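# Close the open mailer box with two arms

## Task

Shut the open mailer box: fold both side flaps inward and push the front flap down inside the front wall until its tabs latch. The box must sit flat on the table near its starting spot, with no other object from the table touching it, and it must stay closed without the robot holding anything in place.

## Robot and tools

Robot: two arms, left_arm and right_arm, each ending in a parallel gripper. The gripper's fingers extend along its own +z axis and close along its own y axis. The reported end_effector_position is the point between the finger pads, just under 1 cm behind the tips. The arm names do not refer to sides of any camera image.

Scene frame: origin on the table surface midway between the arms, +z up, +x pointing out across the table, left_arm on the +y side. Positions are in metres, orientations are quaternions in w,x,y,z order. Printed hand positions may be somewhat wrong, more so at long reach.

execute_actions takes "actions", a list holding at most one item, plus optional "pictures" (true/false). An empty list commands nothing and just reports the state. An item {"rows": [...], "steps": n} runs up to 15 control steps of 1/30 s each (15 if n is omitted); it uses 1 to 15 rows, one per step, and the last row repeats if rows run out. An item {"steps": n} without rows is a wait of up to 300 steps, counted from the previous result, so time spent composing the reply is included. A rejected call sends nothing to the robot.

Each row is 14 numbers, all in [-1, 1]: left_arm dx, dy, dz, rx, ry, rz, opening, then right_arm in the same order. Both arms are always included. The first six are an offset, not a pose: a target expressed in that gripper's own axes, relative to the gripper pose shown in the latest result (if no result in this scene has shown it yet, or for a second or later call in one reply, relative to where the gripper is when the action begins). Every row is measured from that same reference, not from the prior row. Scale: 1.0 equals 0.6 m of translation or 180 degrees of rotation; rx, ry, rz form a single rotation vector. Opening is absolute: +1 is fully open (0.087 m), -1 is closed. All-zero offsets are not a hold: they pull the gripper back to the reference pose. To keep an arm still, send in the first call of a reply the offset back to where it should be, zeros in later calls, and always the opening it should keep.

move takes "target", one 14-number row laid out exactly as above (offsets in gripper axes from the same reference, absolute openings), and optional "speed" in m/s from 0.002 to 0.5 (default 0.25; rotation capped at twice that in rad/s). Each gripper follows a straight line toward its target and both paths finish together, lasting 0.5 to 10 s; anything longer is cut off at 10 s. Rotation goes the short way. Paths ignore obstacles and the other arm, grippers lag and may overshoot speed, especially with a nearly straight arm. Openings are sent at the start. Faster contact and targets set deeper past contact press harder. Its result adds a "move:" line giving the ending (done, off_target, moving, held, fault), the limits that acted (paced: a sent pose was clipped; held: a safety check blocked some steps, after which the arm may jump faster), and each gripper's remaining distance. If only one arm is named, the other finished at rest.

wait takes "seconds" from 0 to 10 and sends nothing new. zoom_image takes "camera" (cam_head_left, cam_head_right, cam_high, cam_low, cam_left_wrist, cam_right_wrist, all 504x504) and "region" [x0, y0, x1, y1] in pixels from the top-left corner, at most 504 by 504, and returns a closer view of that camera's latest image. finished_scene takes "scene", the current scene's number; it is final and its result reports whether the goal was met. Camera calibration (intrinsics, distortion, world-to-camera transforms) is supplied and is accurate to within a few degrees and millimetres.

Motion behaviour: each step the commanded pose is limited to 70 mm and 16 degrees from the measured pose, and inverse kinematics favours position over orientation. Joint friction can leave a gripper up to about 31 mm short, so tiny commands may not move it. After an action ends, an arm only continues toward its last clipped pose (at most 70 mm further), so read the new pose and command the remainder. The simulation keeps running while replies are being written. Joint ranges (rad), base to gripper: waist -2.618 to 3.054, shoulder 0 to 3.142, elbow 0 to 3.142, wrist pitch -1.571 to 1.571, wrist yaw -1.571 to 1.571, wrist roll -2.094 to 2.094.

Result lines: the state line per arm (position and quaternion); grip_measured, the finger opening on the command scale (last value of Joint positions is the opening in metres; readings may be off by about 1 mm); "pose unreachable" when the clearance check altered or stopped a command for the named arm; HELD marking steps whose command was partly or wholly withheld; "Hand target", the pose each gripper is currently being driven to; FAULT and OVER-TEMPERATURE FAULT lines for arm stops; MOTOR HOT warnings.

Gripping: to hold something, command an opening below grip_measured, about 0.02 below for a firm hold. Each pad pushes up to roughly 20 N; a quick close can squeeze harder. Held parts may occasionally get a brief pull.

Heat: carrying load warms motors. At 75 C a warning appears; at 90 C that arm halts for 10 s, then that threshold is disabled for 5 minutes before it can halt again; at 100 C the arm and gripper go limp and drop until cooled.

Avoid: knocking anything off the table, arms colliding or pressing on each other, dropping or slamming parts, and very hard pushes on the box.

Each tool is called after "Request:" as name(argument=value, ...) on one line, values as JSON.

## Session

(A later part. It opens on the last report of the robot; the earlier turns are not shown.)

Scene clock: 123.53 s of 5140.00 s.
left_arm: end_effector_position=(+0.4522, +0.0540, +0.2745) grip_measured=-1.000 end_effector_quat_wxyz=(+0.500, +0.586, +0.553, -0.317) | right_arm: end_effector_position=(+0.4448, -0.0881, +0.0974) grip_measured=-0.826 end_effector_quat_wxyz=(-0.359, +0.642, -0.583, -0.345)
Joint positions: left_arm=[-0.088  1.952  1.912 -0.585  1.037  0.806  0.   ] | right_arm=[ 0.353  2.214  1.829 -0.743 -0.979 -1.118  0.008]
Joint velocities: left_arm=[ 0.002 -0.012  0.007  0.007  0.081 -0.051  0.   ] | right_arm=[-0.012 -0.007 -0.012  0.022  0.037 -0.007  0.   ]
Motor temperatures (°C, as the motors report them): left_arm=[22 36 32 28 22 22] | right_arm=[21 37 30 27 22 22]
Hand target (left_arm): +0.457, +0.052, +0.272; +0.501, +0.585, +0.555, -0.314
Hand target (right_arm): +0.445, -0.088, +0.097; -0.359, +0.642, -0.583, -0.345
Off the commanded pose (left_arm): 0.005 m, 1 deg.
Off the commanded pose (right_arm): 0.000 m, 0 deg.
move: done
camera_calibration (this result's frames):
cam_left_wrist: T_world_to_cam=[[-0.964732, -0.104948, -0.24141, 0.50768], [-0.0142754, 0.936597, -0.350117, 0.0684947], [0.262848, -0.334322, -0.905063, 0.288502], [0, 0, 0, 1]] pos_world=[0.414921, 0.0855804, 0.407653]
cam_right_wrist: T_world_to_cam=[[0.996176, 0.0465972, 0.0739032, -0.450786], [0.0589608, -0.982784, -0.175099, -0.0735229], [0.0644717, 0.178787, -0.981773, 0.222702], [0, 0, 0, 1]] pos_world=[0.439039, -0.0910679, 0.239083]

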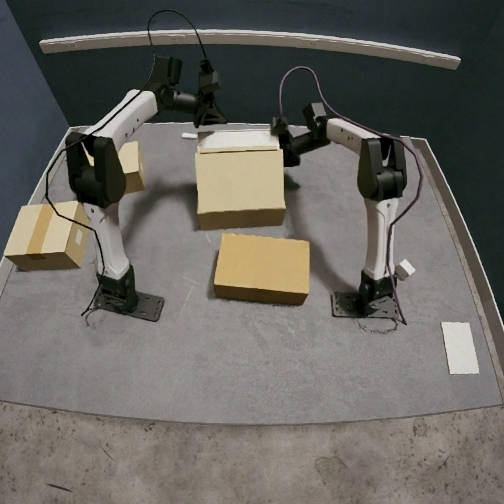

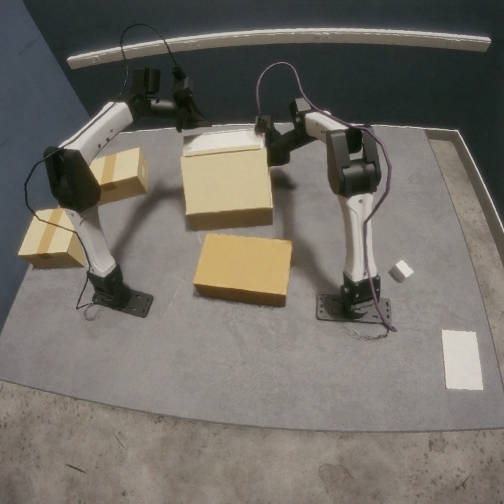

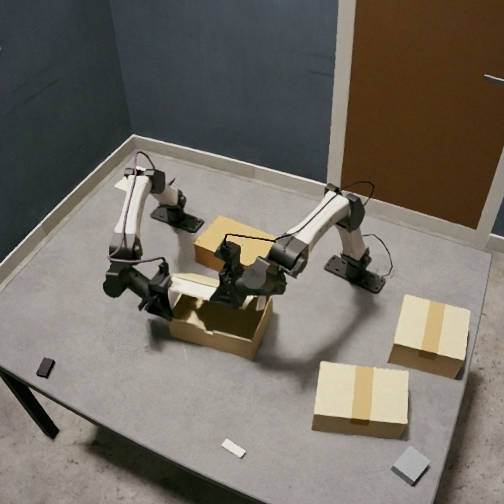

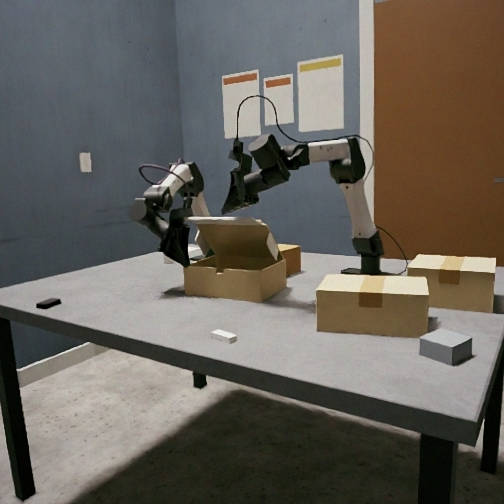

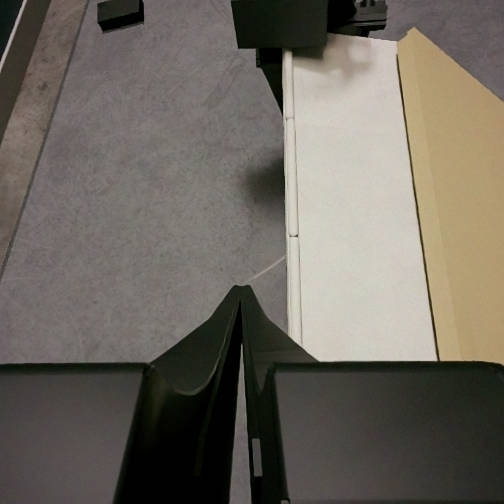

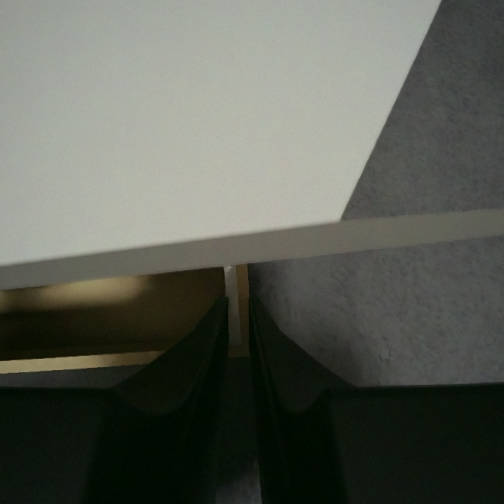

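Request:
move(target=[0.02,-0.065,0,0,0,0,-1,0,0,0,0,0,0,-0.92], speed=0.1)

Request:
move(target=[0.104,-0.044,0.032,0,0,0,-1,0,0,0,0,0,0,-0.92], speed=0.06)

Scene clock: 127.70 s of 5140.00 s.
left_arm: end_effector_position=(+0.4198, +0.0548, +0.2616) grip_measured=-1.000 end_effector_quat_wxyz=(+0.505, +0.587, +0.548, -0.316) | right_arm: end_effector_position=(+0.4448, -0.0881, +0.0974) grip_measured=-0.826 end_effector_quat_wxyz=(-0.359, +0.642, -0.583, -0.345)
Joint positions: left_arm=[-0.106  1.802  1.649 -0.442  1.026  0.784  0.   ] | right_arm=[ 0.353  2.214  1.829 -0.743 -0.979 -1.118  0.008]
Joint velocities: left_arm=[-0.002  0.022 -0.032  0.139 -0.125  0.007  0.   ] | right_arm=[ 0.007 -0.017  0.017  0.066 -0.081 -0.007 -0.   ]
Motor temperatures (°C, as the motors report them): left_arm=[22 37 32 28 22 22] | right_arm=[21 38 30 27 22 22]
Hand target (left_arm): +0.417, +0.053, +0.255; +0.500, +0.586, +0.553, -0.318
Hand target (right_arm): +0.445, -0.088, +0.097; -0.359, +0.642, -0.583, -0.345
Off the commanded pose (left_arm): 0.008 m, 1 deg.
Off the commanded pose (right_arm): 0.000 m, 0 deg.
After step 90, 0.17 s passed at rest.
move: done
camera_calibration (this result's frames):
cam_left_wrist: T_world_to_cam=[[-0.962096, -0.104055, -0.252081, 0.475065], [-0.00778356, 0.934446, -0.35602, 0.0616421], [0.272602, -0.340563, -0.899836, 0.280553], [0, 0, 0, 1]] pos_world=[0.381059, 0.0873778, 0.394152]
cam_right_wrist: T_world_to_cam=[[0.996176, 0.0465972, 0.0739032, -0.450786], [0.0589608, -0.982784, -0.175099, -0.0735229], [0.0644717, 0.178787, -0.981773, 0.222702], [0, 0, 0, 1]] pos_world=[0.439039, -0.0910679, 0.239083]

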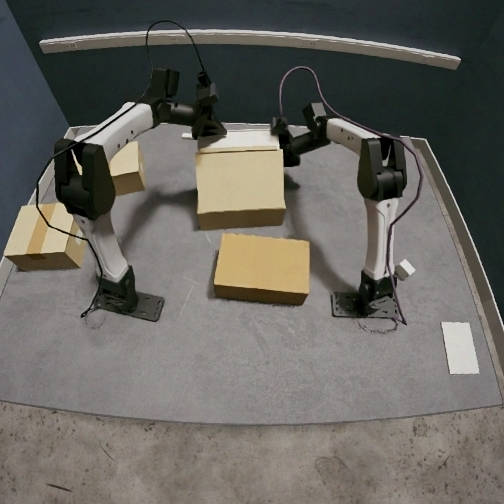

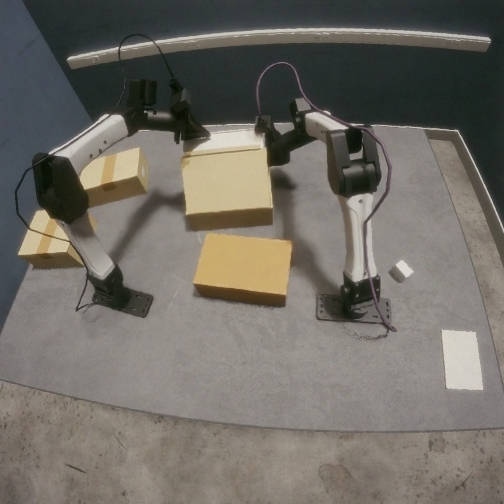

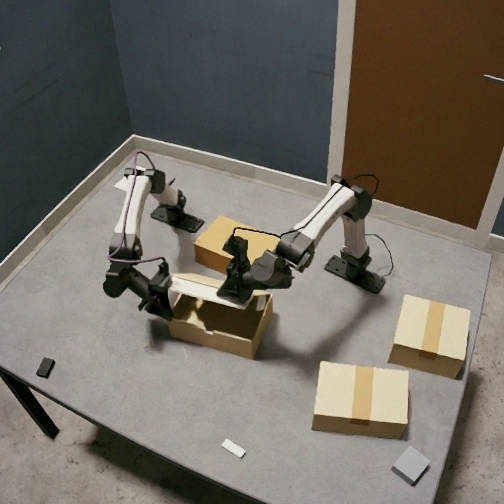

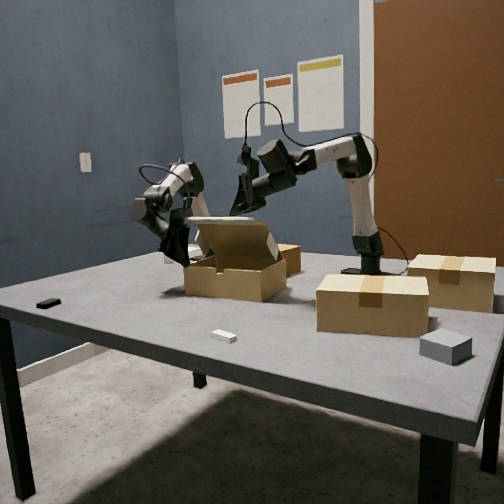

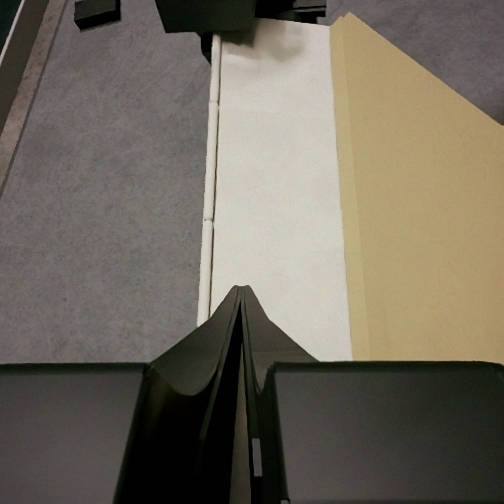

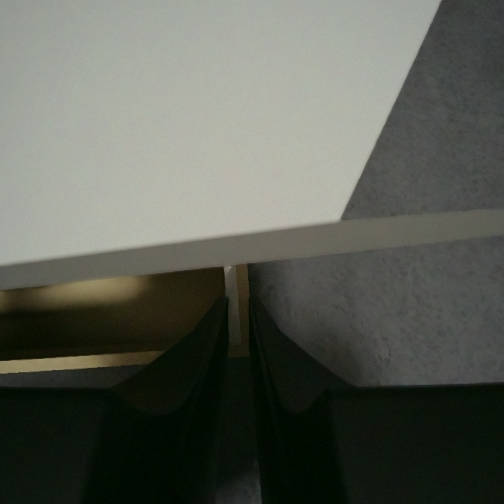

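Scene clock: 129.20 s of 5140.00 s.
left_arm: end_effector_position=(+0.4194, +0.0547, +0.2207) grip_measured=-1.000 end_effector_quat_wxyz=(+0.536, +0.594, +0.521, -0.298) | right_arm: end_effector_position=(+0.4448, -0.0881, +0.0974) grip_measured=-0.826 end_effector_quat_wxyz=(-0.359, +0.642, -0.583, -0.345)
Joint positions: left_arm=[-0.106  1.762  1.384 -0.122  1.028  0.782  0.   ] | right_arm=[ 0.353  2.214  1.829 -0.743 -0.979 -1.118  0.008]
Joint velocities: left_arm=[ 0.002 -0.007 -0.027  0.125  0.051 -0.051  0.   ] | right_arm=[ 0.012  0.002  0.007 -0.007  0.007  0.022  0.   ]
Motor temperatures (°C, as the motors report them): left_arm=[22 37 32 28 22 22] | right_arm=[21 38 30 27 22 22]
Hand target (left_arm): +0.409, +0.054, +0.193; +0.505, +0.587, +0.548, -0.316
Hand target (right_arm): +0.445, -0.088, +0.097; -0.359, +0.642, -0.583, -0.345
Off the commanded pose (left_arm): 0.030 m, 5 deg.
Off the commanded pose (right_arm): 0.000 m, 0 deg.
move: off_target (left_arm)
camera_calibration (this result's frames):
cam_left_wrist: T_world_to_cam=[[-0.936712, -0.111013, -0.332034, 0.471665], [0.0251771, 0.92458, -0.380156, 0.0392498], [0.349194, -0.364456, -0.86327, 0.204945], [0, 0, 0, 1]] pos_world=[0.369261, 0.090765, 0.348453]
cam_right_wrist: T_world_to_cam=[[0.996176, 0.0465972, 0.0739032, -0.450786], [0.0589608, -0.982784, -0.175099, -0.0735229], [0.0644717, 0.178787, -0.981773, 0.222702], [0, 0, 0, 1]] pos_world=[0.439039, -0.0910679, 0.239083]

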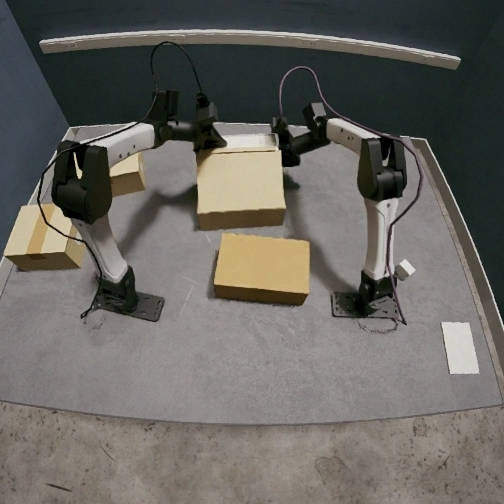

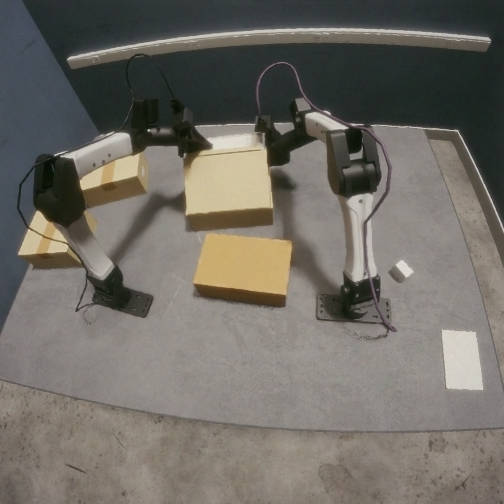

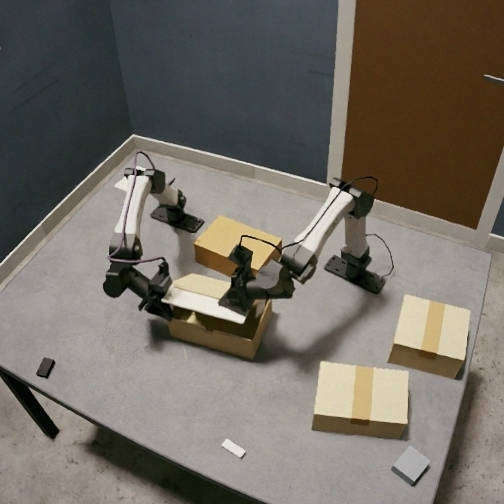

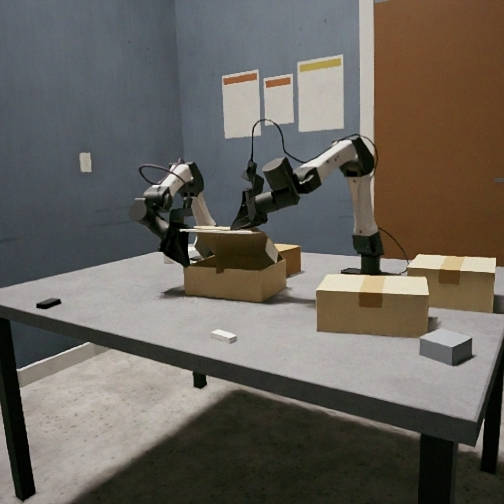

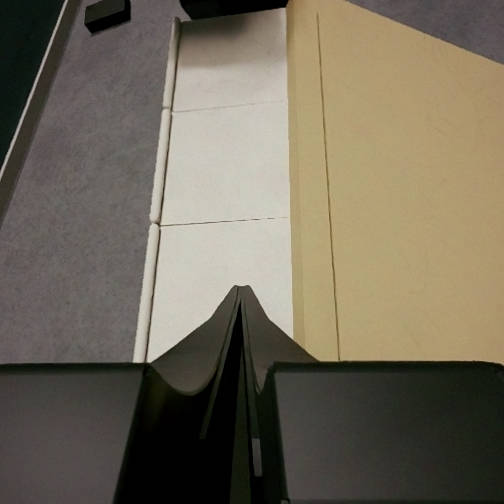

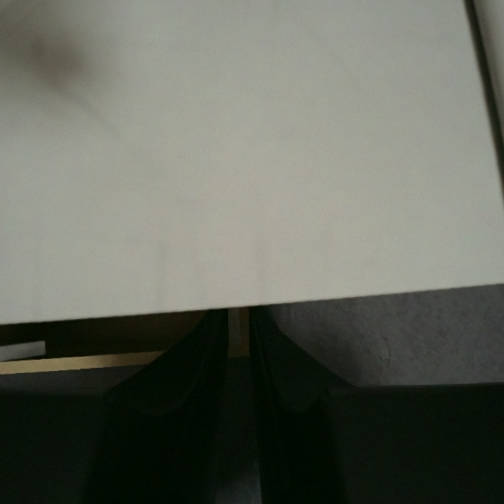

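Request:
move(target=[-0.06,0.02,-0.02,0,0,0,-1,0,0,0,0,0,0,-0.6], speed=0.08)

Request:
move(target=[0,0,0,0,0,0,-1,-0.072,-0.004,-0.043,0,0,0,-0.6], speed=0.06)

Request:
move(target=[0,0,0,0,0,0,-1,-0.05,0.1,-0.02,0,0,0,-1], speed=0.06)

Scene clock: 135.13 s of 5140.00 s.
left_arm: end_effector_position=(+0.4187, +0.0543, +0.2596) grip_measured=-1.000 end_effector_quat_wxyz=(+0.540, +0.595, +0.516, -0.297) | right_arm: end_effector_position=(+0.4449, -0.0879, +0.0976) grip_measured=-0.600 end_effector_quat_wxyz=(-0.360, +0.642, -0.583, -0.345)
Joint positions: left_arm=[-0.106  1.747  1.511 -0.251  1.032  0.781  0.   ] | right_arm=[ 0.353  2.214  1.829 -0.741 -0.98  -1.118  0.017]
Joint velocities: left_arm=[-0.002 -0.002 -0.012 -0.051 -0.022  0.007  0.   ] | right_arm=[-0.007  0.007  0.007  0.066 -0.022 -0.11   0.001]
Motor temperatures (°C, as the motors report them): left_arm=[22 37 32 29 22 22] | right_arm=[21 39 30 27 22 22]
Hand target (left_arm): +0.418, +0.057, +0.260; +0.536, +0.594, +0.521, -0.298
Hand target (right_arm): +0.445, -0.088, +0.097; -0.359, +0.642, -0.583, -0.345
Off the commanded pose (left_arm): 0.003 m, 1 deg.
Off the commanded pose (right_arm): 0.000 m, 0 deg.
After step 90, 1.87 s passed at rest.
move: done
camera_calibration (this result's frames):
cam_left_wrist: T_world_to_cam=[[-0.933245, -0.109395, -0.34218, 0.484968], [0.033144, 0.922226, -0.385229, 0.052481], [0.357709, -0.370854, -0.857036, 0.233745], [0, 0, 0, 1]] pos_world=[0.367242, 0.091339, 0.386492]
cam_right_wrist: T_world_to_cam=[[0.996095, 0.0471274, 0.0746512, -0.450876], [0.0597237, -0.982453, -0.17669, -0.0734128], [0.0650144, 0.180459, -0.981431, 0.222777], [0, 0, 0, 1]] pos_world=[0.439016, -0.0910781, 0.239327]

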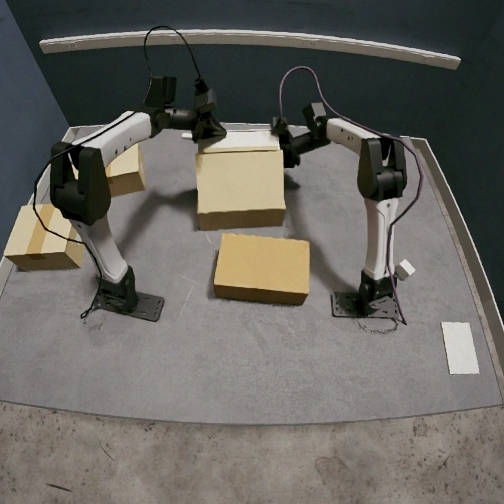

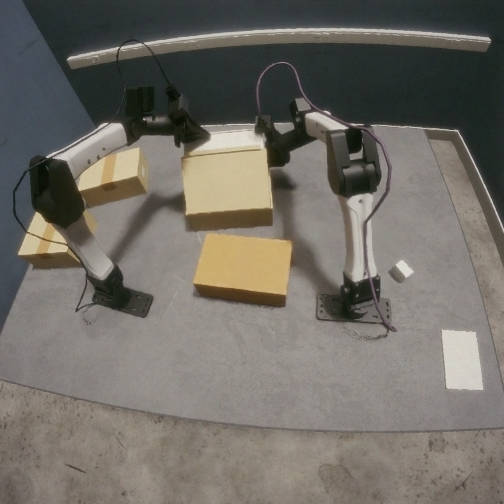

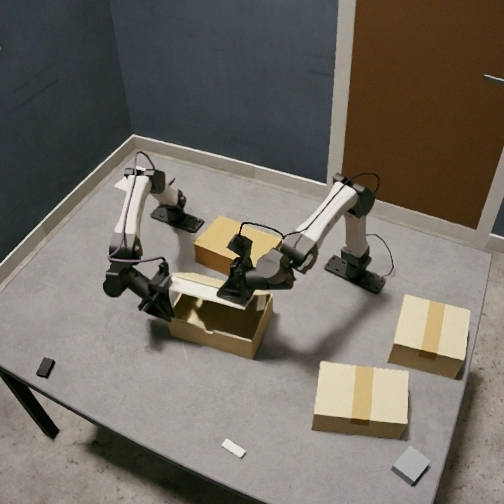

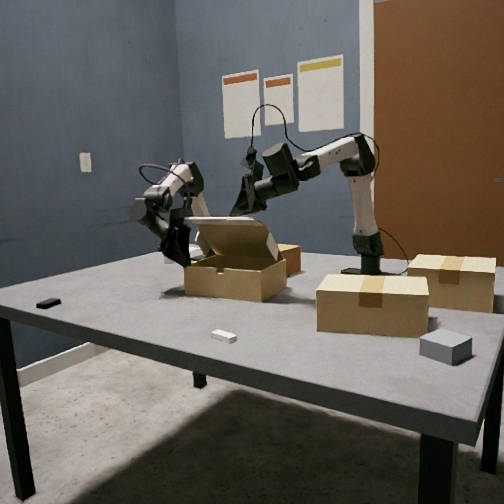

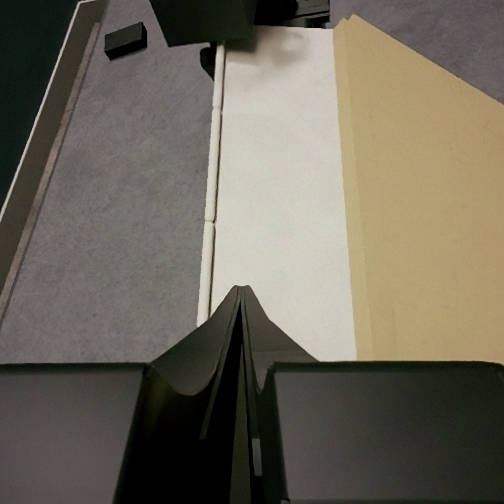

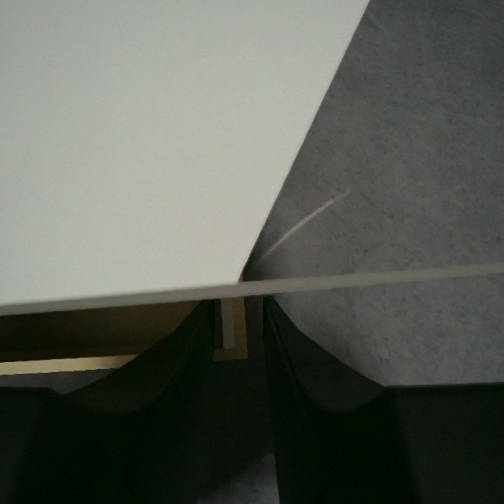

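Scene clock: 136.47 s of 5140.00 s.
left_arm: end_effector_position=(+0.4186, +0.0543, +0.2595) grip_measured=-1.000 end_effector_quat_wxyz=(+0.540, +0.595, +0.516, -0.297) | right_arm: end_effector_position=(+0.4435, -0.0883, +0.1341) grip_measured=-0.600 end_effector_quat_wxyz=(-0.352, +0.639, -0.588, -0.350)
Joint positions: left_arm=[-0.106  1.747  1.511 -0.251  1.032  0.781  0.   ] | right_arm=[ 0.353  2.214  1.98  -0.914 -0.98  -1.118  0.017]
Joint velocities: left_arm=[ 0.007 -0.022 -0.007  0.037 -0.007  0.066  0.   ] | right_arm=[ 0.007 -0.012 -0.007 -0.081  0.037 -0.037 -0.   ]
Motor temperatures (°C, as the motors report them): left_arm=[22 37 32 29 22 22] | right_arm=[21 39 31 27 22 22]
Hand target (left_arm): +0.419, +0.054, +0.260; +0.540, +0.595, +0.516, -0.297
Hand target (right_arm): +0.444, -0.088, +0.148; -0.360, +0.641, -0.583, -0.345
Off the commanded pose (left_arm): 0.000 m, 0 deg.
Off the commanded pose (right_arm): 0.014 m, 1 deg.
move: off_target (right_arm)
camera_calibration (this result's frames):
cam_left_wrist: T_world_to_cam=[[-0.93337, -0.109359, -0.341849, 0.484875], [0.0330025, 0.922265, -0.385146, 0.0524845], [0.357395, -0.370766, -0.857206, 0.233886], [0, 0, 0, 1]] pos_world=[0.367246, 0.0913377, 0.386456]
cam_right_wrist: T_world_to_cam=[[0.997406, 0.0475442, 0.0540529, -0.449955], [0.0561795, -0.98358, -0.171503, -0.0665427], [0.0450114, 0.174095, -0.9837, 0.267393], [0, 0, 0, 1]] pos_world=[0.440491, -0.090609, 0.275943]

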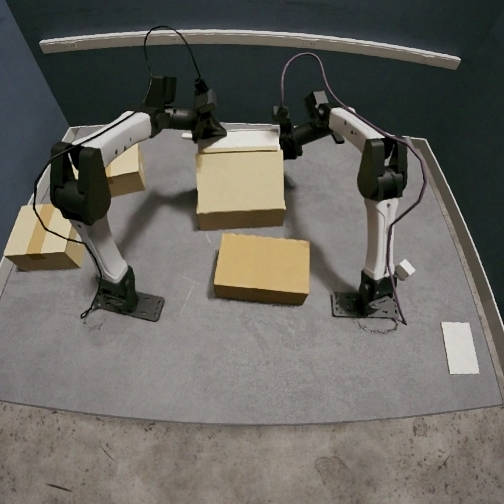

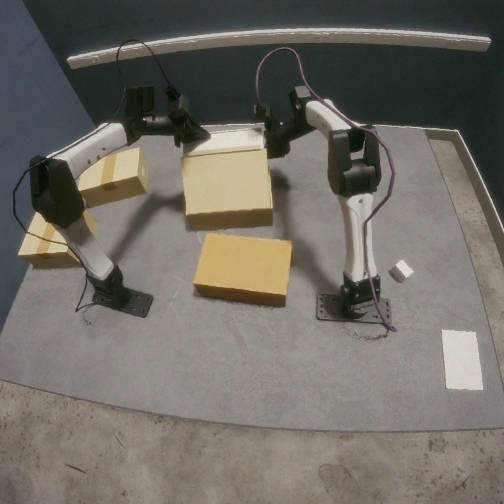

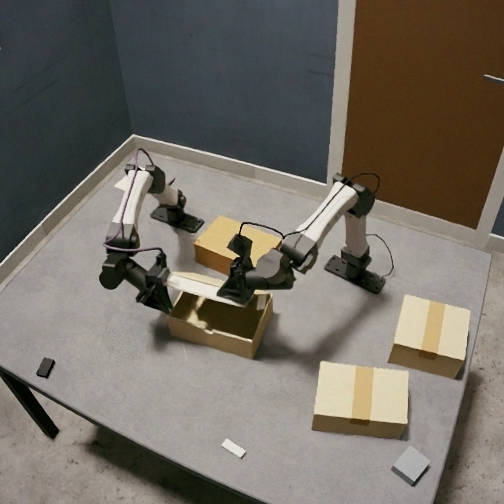

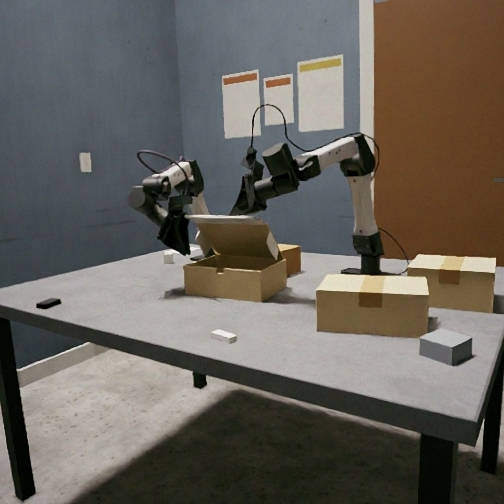

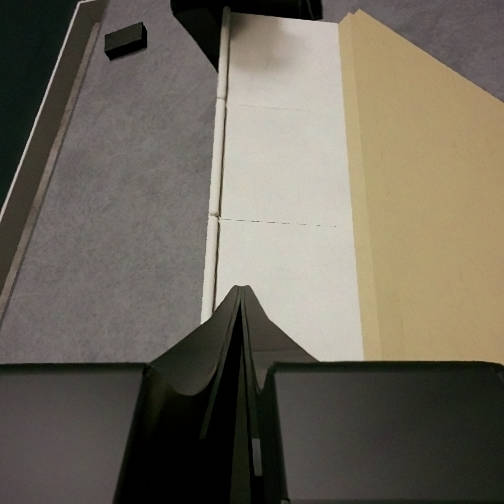

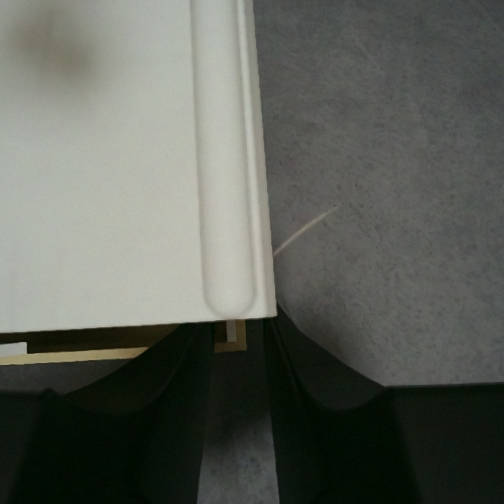

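Scene clock: 137.93 s of 5140.00 s.
left_arm: end_effector_position=(+0.4186, +0.0543, +0.2595) grip_measured=-1.000 end_effector_quat_wxyz=(+0.540, +0.595, +0.516, -0.297) | right_arm: end_effector_position=(+0.3847, -0.0886, +0.1594) grip_measured=-0.985 end_effector_quat_wxyz=(-0.347, +0.638, -0.589, -0.354)
Joint positions: left_arm=[-0.106  1.747  1.511 -0.251  1.032  0.781  0.   ] | right_arm=[ 0.395  1.967  1.702 -0.842 -0.965 -1.053  0.001]
Joint velocities: left_arm=[-0.002  0.012 -0.002 -0.007  0.037 -0.051  0.   ] | right_arm=[ 0.007  0.022 -0.007  0.037 -0.007  0.037 -0.001]
Motor temperatures (°C, as the motors report them): left_arm=[22 37 32 29 22 22] | right_arm=[21 39 31 27 22 22]
Hand target (left_arm): +0.419, +0.054, +0.260; +0.540, +0.595, +0.516, -0.297
Hand target (right_arm): +0.382, -0.087, +0.163; -0.351, +0.640, -0.587, -0.350
Off the commanded pose (left_arm): 0.000 m, 0 deg.
Off the commanded pose (right_arm): 0.005 m, 1 deg.
move: done
camera_calibration (this result's frames):
cam_left_wrist: T_world_to_cam=[[-0.93337, -0.109359, -0.341849, 0.484875], [0.0330025, 0.922265, -0.385146, 0.0524845], [0.357395, -0.370766, -0.857206, 0.233886], [0, 0, 0, 1]] pos_world=[0.367246, 0.0913377, 0.386456]
cam_right_wrist: T_world_to_cam=[[0.997911, 0.050286, 0.0405618, -0.390504], [0.0564805, -0.983854, -0.169825, -0.0595925], [0.031367, 0.171761, -0.984639, 0.300135], [0, 0, 0, 1]] pos_world=[0.38364, -0.0905451, 0.301244]

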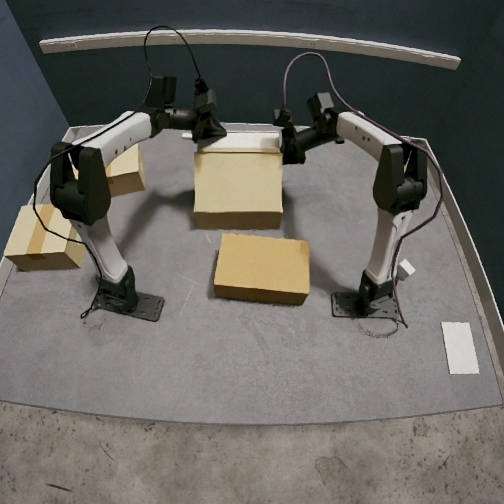

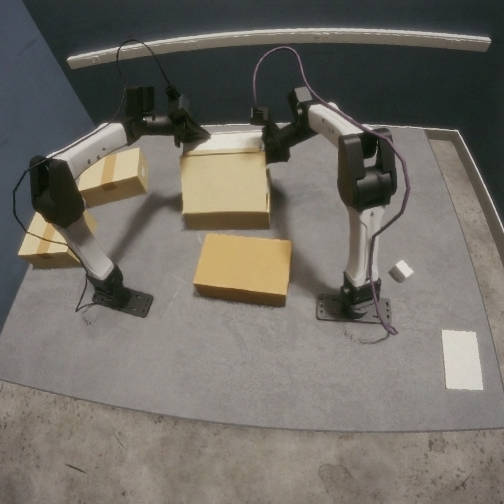

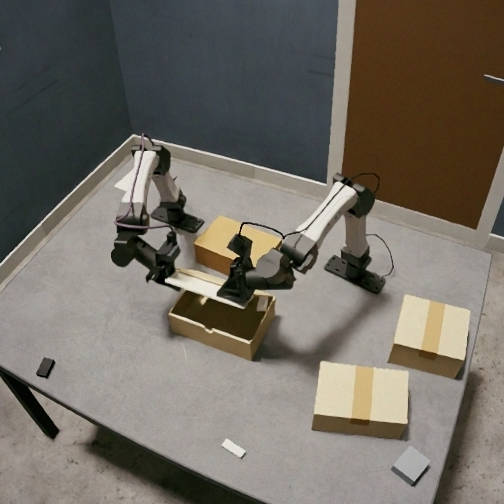

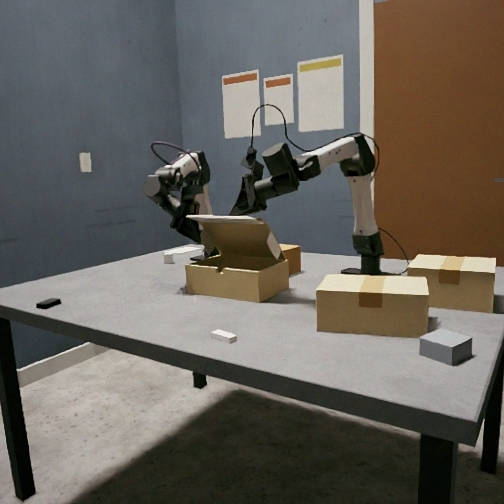

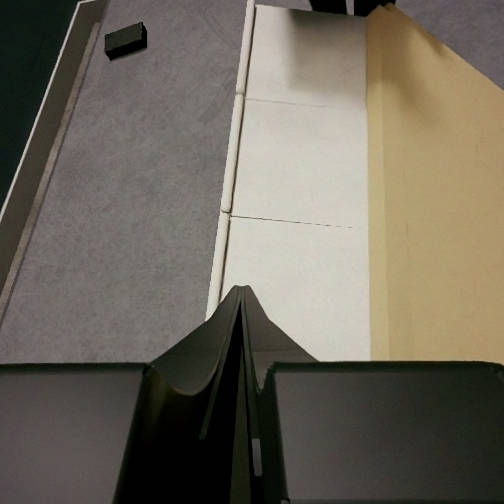

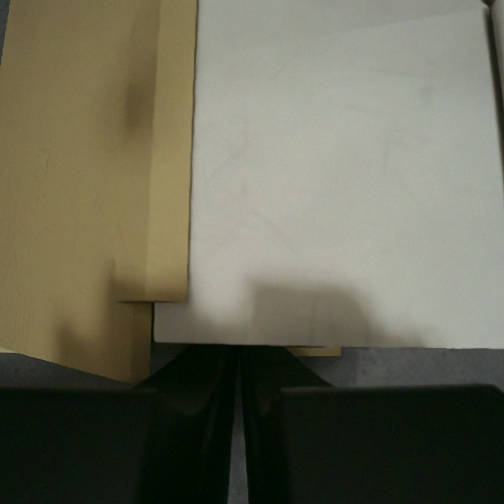

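Request:
move(target=[0.117,-0.061,0.029,0,0,0,-1,0,0,0,0,0,0,-1], speed=0.05)

Scene clock: 142.23 s of 5140.00 s.
left_arm: end_effector_position=(+0.4148, +0.0553, +0.2061) grip_measured=-1.000 end_effector_quat_wxyz=(+0.565, +0.599, +0.494, -0.281) | right_arm: end_effector_position=(+0.3853, -0.0891, +0.1588) grip_measured=-0.985 end_effector_quat_wxyz=(-0.346, +0.638, -0.591, -0.352)
Joint positions: left_arm=[-0.106  1.733  1.231  0.092  1.032  0.775  0.   ] | right_arm=[ 0.395  1.967  1.702 -0.841 -0.96  -1.051  0.001]
Joint velocities: left_arm=[-0.007  0.007  0.007  0.051 -0.007 -0.007  0.   ] | right_arm=[ 0.002  0.002 -0.007 -0.007  0.051 -0.095  0.001]
Motor temperatures (°C, as the motors report them): left_arm=[22 37 32 29 22 22] | right_arm=[21 39 31 27 22 22]
Hand target (left_arm): +0.407, +0.054, +0.180; +0.540, +0.595, +0.516, -0.297
Hand target (right_arm): +0.385, -0.089, +0.159; -0.347, +0.638, -0.590, -0.354
Off the commanded pose (left_arm): 0.028 m, 4 deg.
Off the commanded pose (right_arm): 0.001 m, 0 deg.
move: off_target (left_arm)
camera_calibration (this result's frames):
cam_left_wrist: T_world_to_cam=[[-0.907045, -0.118771, -0.403935, 0.465563], [0.0595668, 0.913537, -0.40237, 0.0241584], [0.4168, -0.389028, -0.821544, 0.158903], [0, 0, 0, 1]] pos_world=[0.354616, 0.0950436, 0.328324]
cam_right_wrist: T_world_to_cam=[[0.998045, 0.0471018, 0.0410687, -0.391439], [0.0532871, -0.98476, -0.165552, -0.0597591], [0.0326451, 0.167416, -0.985346, 0.298815], [0, 0, 0, 1]] pos_world=[0.384104, -0.0904374, 0.300619]

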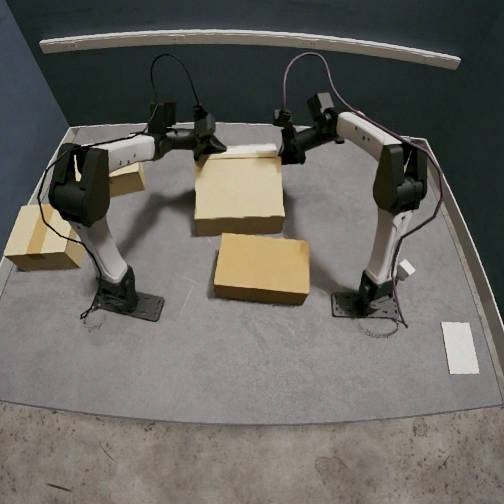

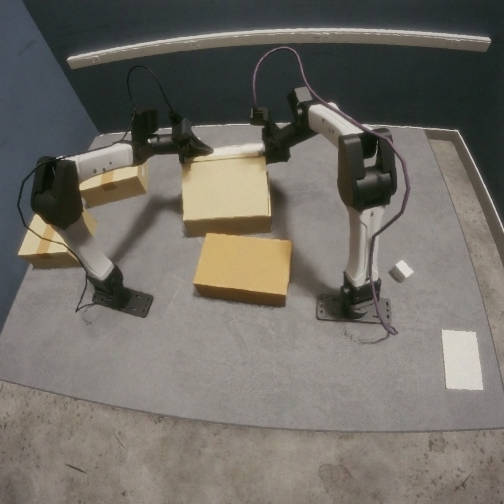

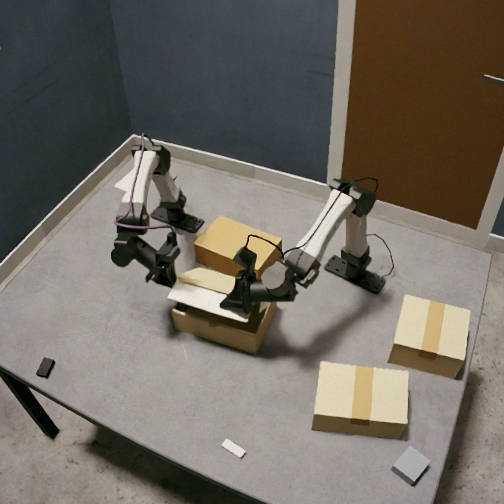

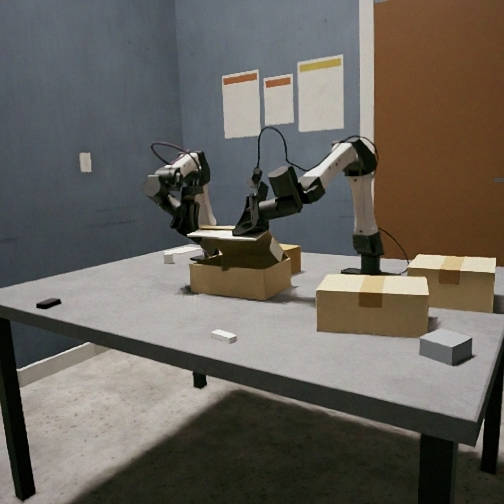

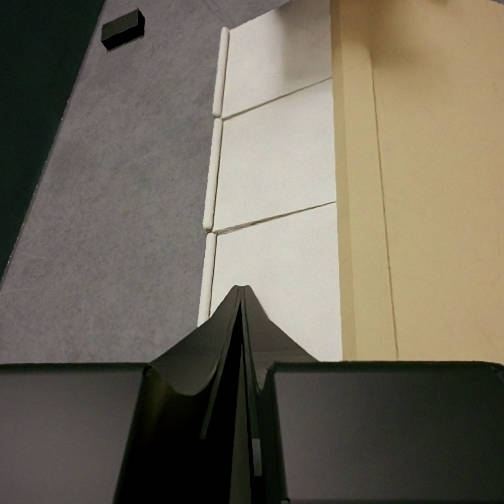

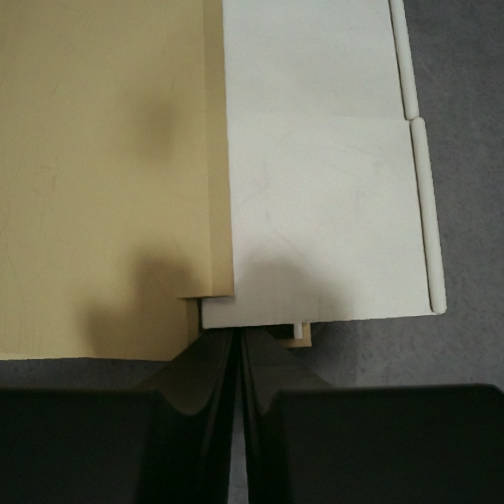

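Request:
move(target=[0.081,-0.063,0.015,0,0,0,-1,0,0,0,0,0,0,-1], speed=0.04)

Scene clock: 147.77 s of 5140.00 s.
left_arm: end_effector_position=(+0.4167, +0.0552, +0.2114) grip_measured=-1.000 end_effector_quat_wxyz=(+0.631, +0.606, +0.425, -0.231) | right_arm: end_effector_position=(+0.3868, -0.0907, +0.1571) grip_measured=-0.985 end_effector_quat_wxyz=(-0.345, +0.639, -0.595, -0.345)
Joint positions: left_arm=[-0.106  1.712  1.069  0.456  1.028  0.768  0.   ] | right_arm=[ 0.395  1.967  1.702 -0.841 -0.945 -1.051  0.001]
Joint velocities: left_arm=[ 0.002  0.007 -0.022  0.022 -0.022  0.022  0.   ] | right_arm=[ 0.002 -0.017 -0.017 -0.066 -0.022 -0.037  0.001]
Motor temperatures (°C, as the motors report them): left_arm=[22 36 32 29 21 22] | right_arm=[21 39 31 27 23 22]
Hand target (left_arm): +0.396, +0.056, +0.150; +0.566, +0.598, +0.493, -0.281
Hand target (right_arm): +0.385, -0.089, +0.159; -0.346, +0.638, -0.591, -0.352
Off the commanded pose (left_arm): 0.068 m, 12 deg.
Off the commanded pose (right_arm): 0.003 m, 1 deg.
After step 90, 0.63 s passed at rest.
move: off_target (left_arm)
camera_calibration (this result's frames):
cam_left_wrist: T_world_to_cam=[[-0.804293, -0.153042, -0.574187, 0.464454], [0.142445, 0.888439, -0.436333, 0.00032556], [0.576907, -0.432729, -0.692765, 0.0708534], [0, 0, 0, 1]] pos_world=[0.332635, 0.101452, 0.31591]
cam_right_wrist: T_world_to_cam=[[0.998144, 0.0408277, 0.0451787, -0.394017], [0.0472886, -0.987143, -0.152684, -0.0616005], [0.0383641, 0.154537, -0.987242, 0.294311], [0, 0, 0, 1]] pos_world=[0.384908, -0.0902038, 0.298952]

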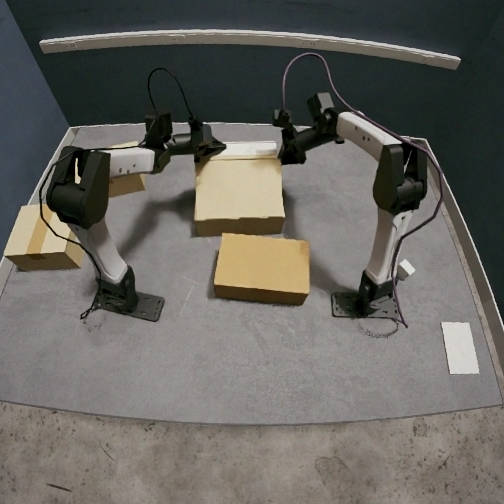

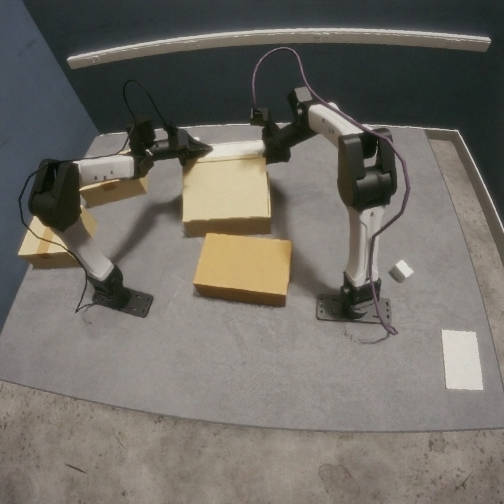

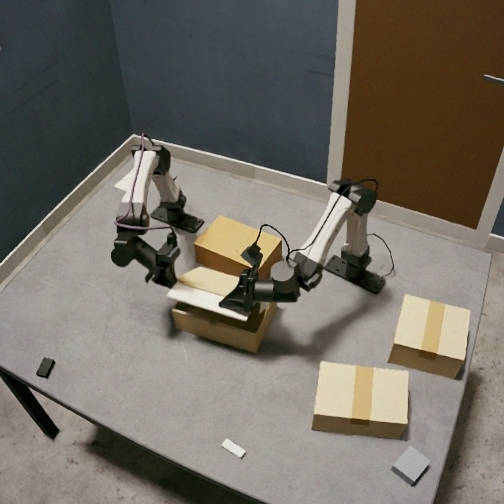

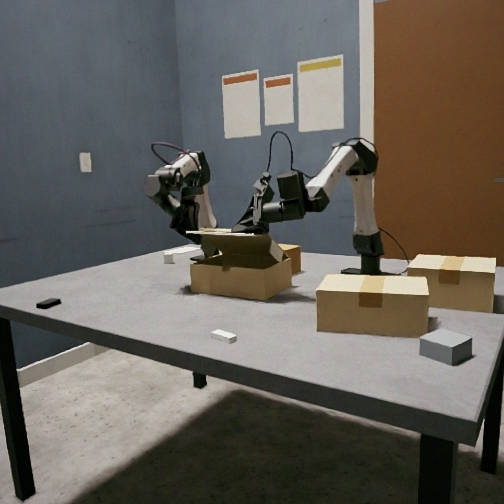

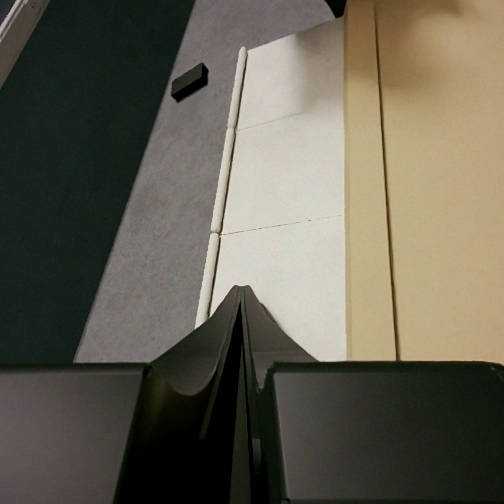

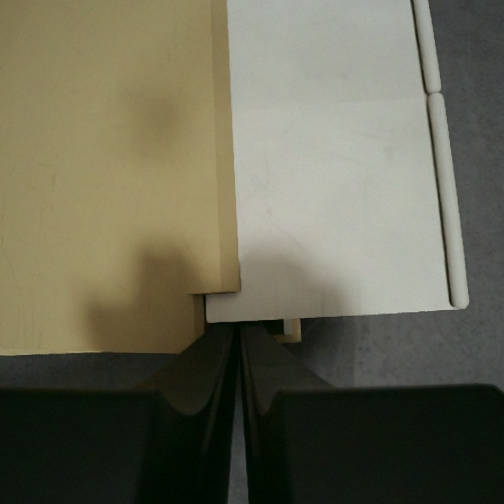

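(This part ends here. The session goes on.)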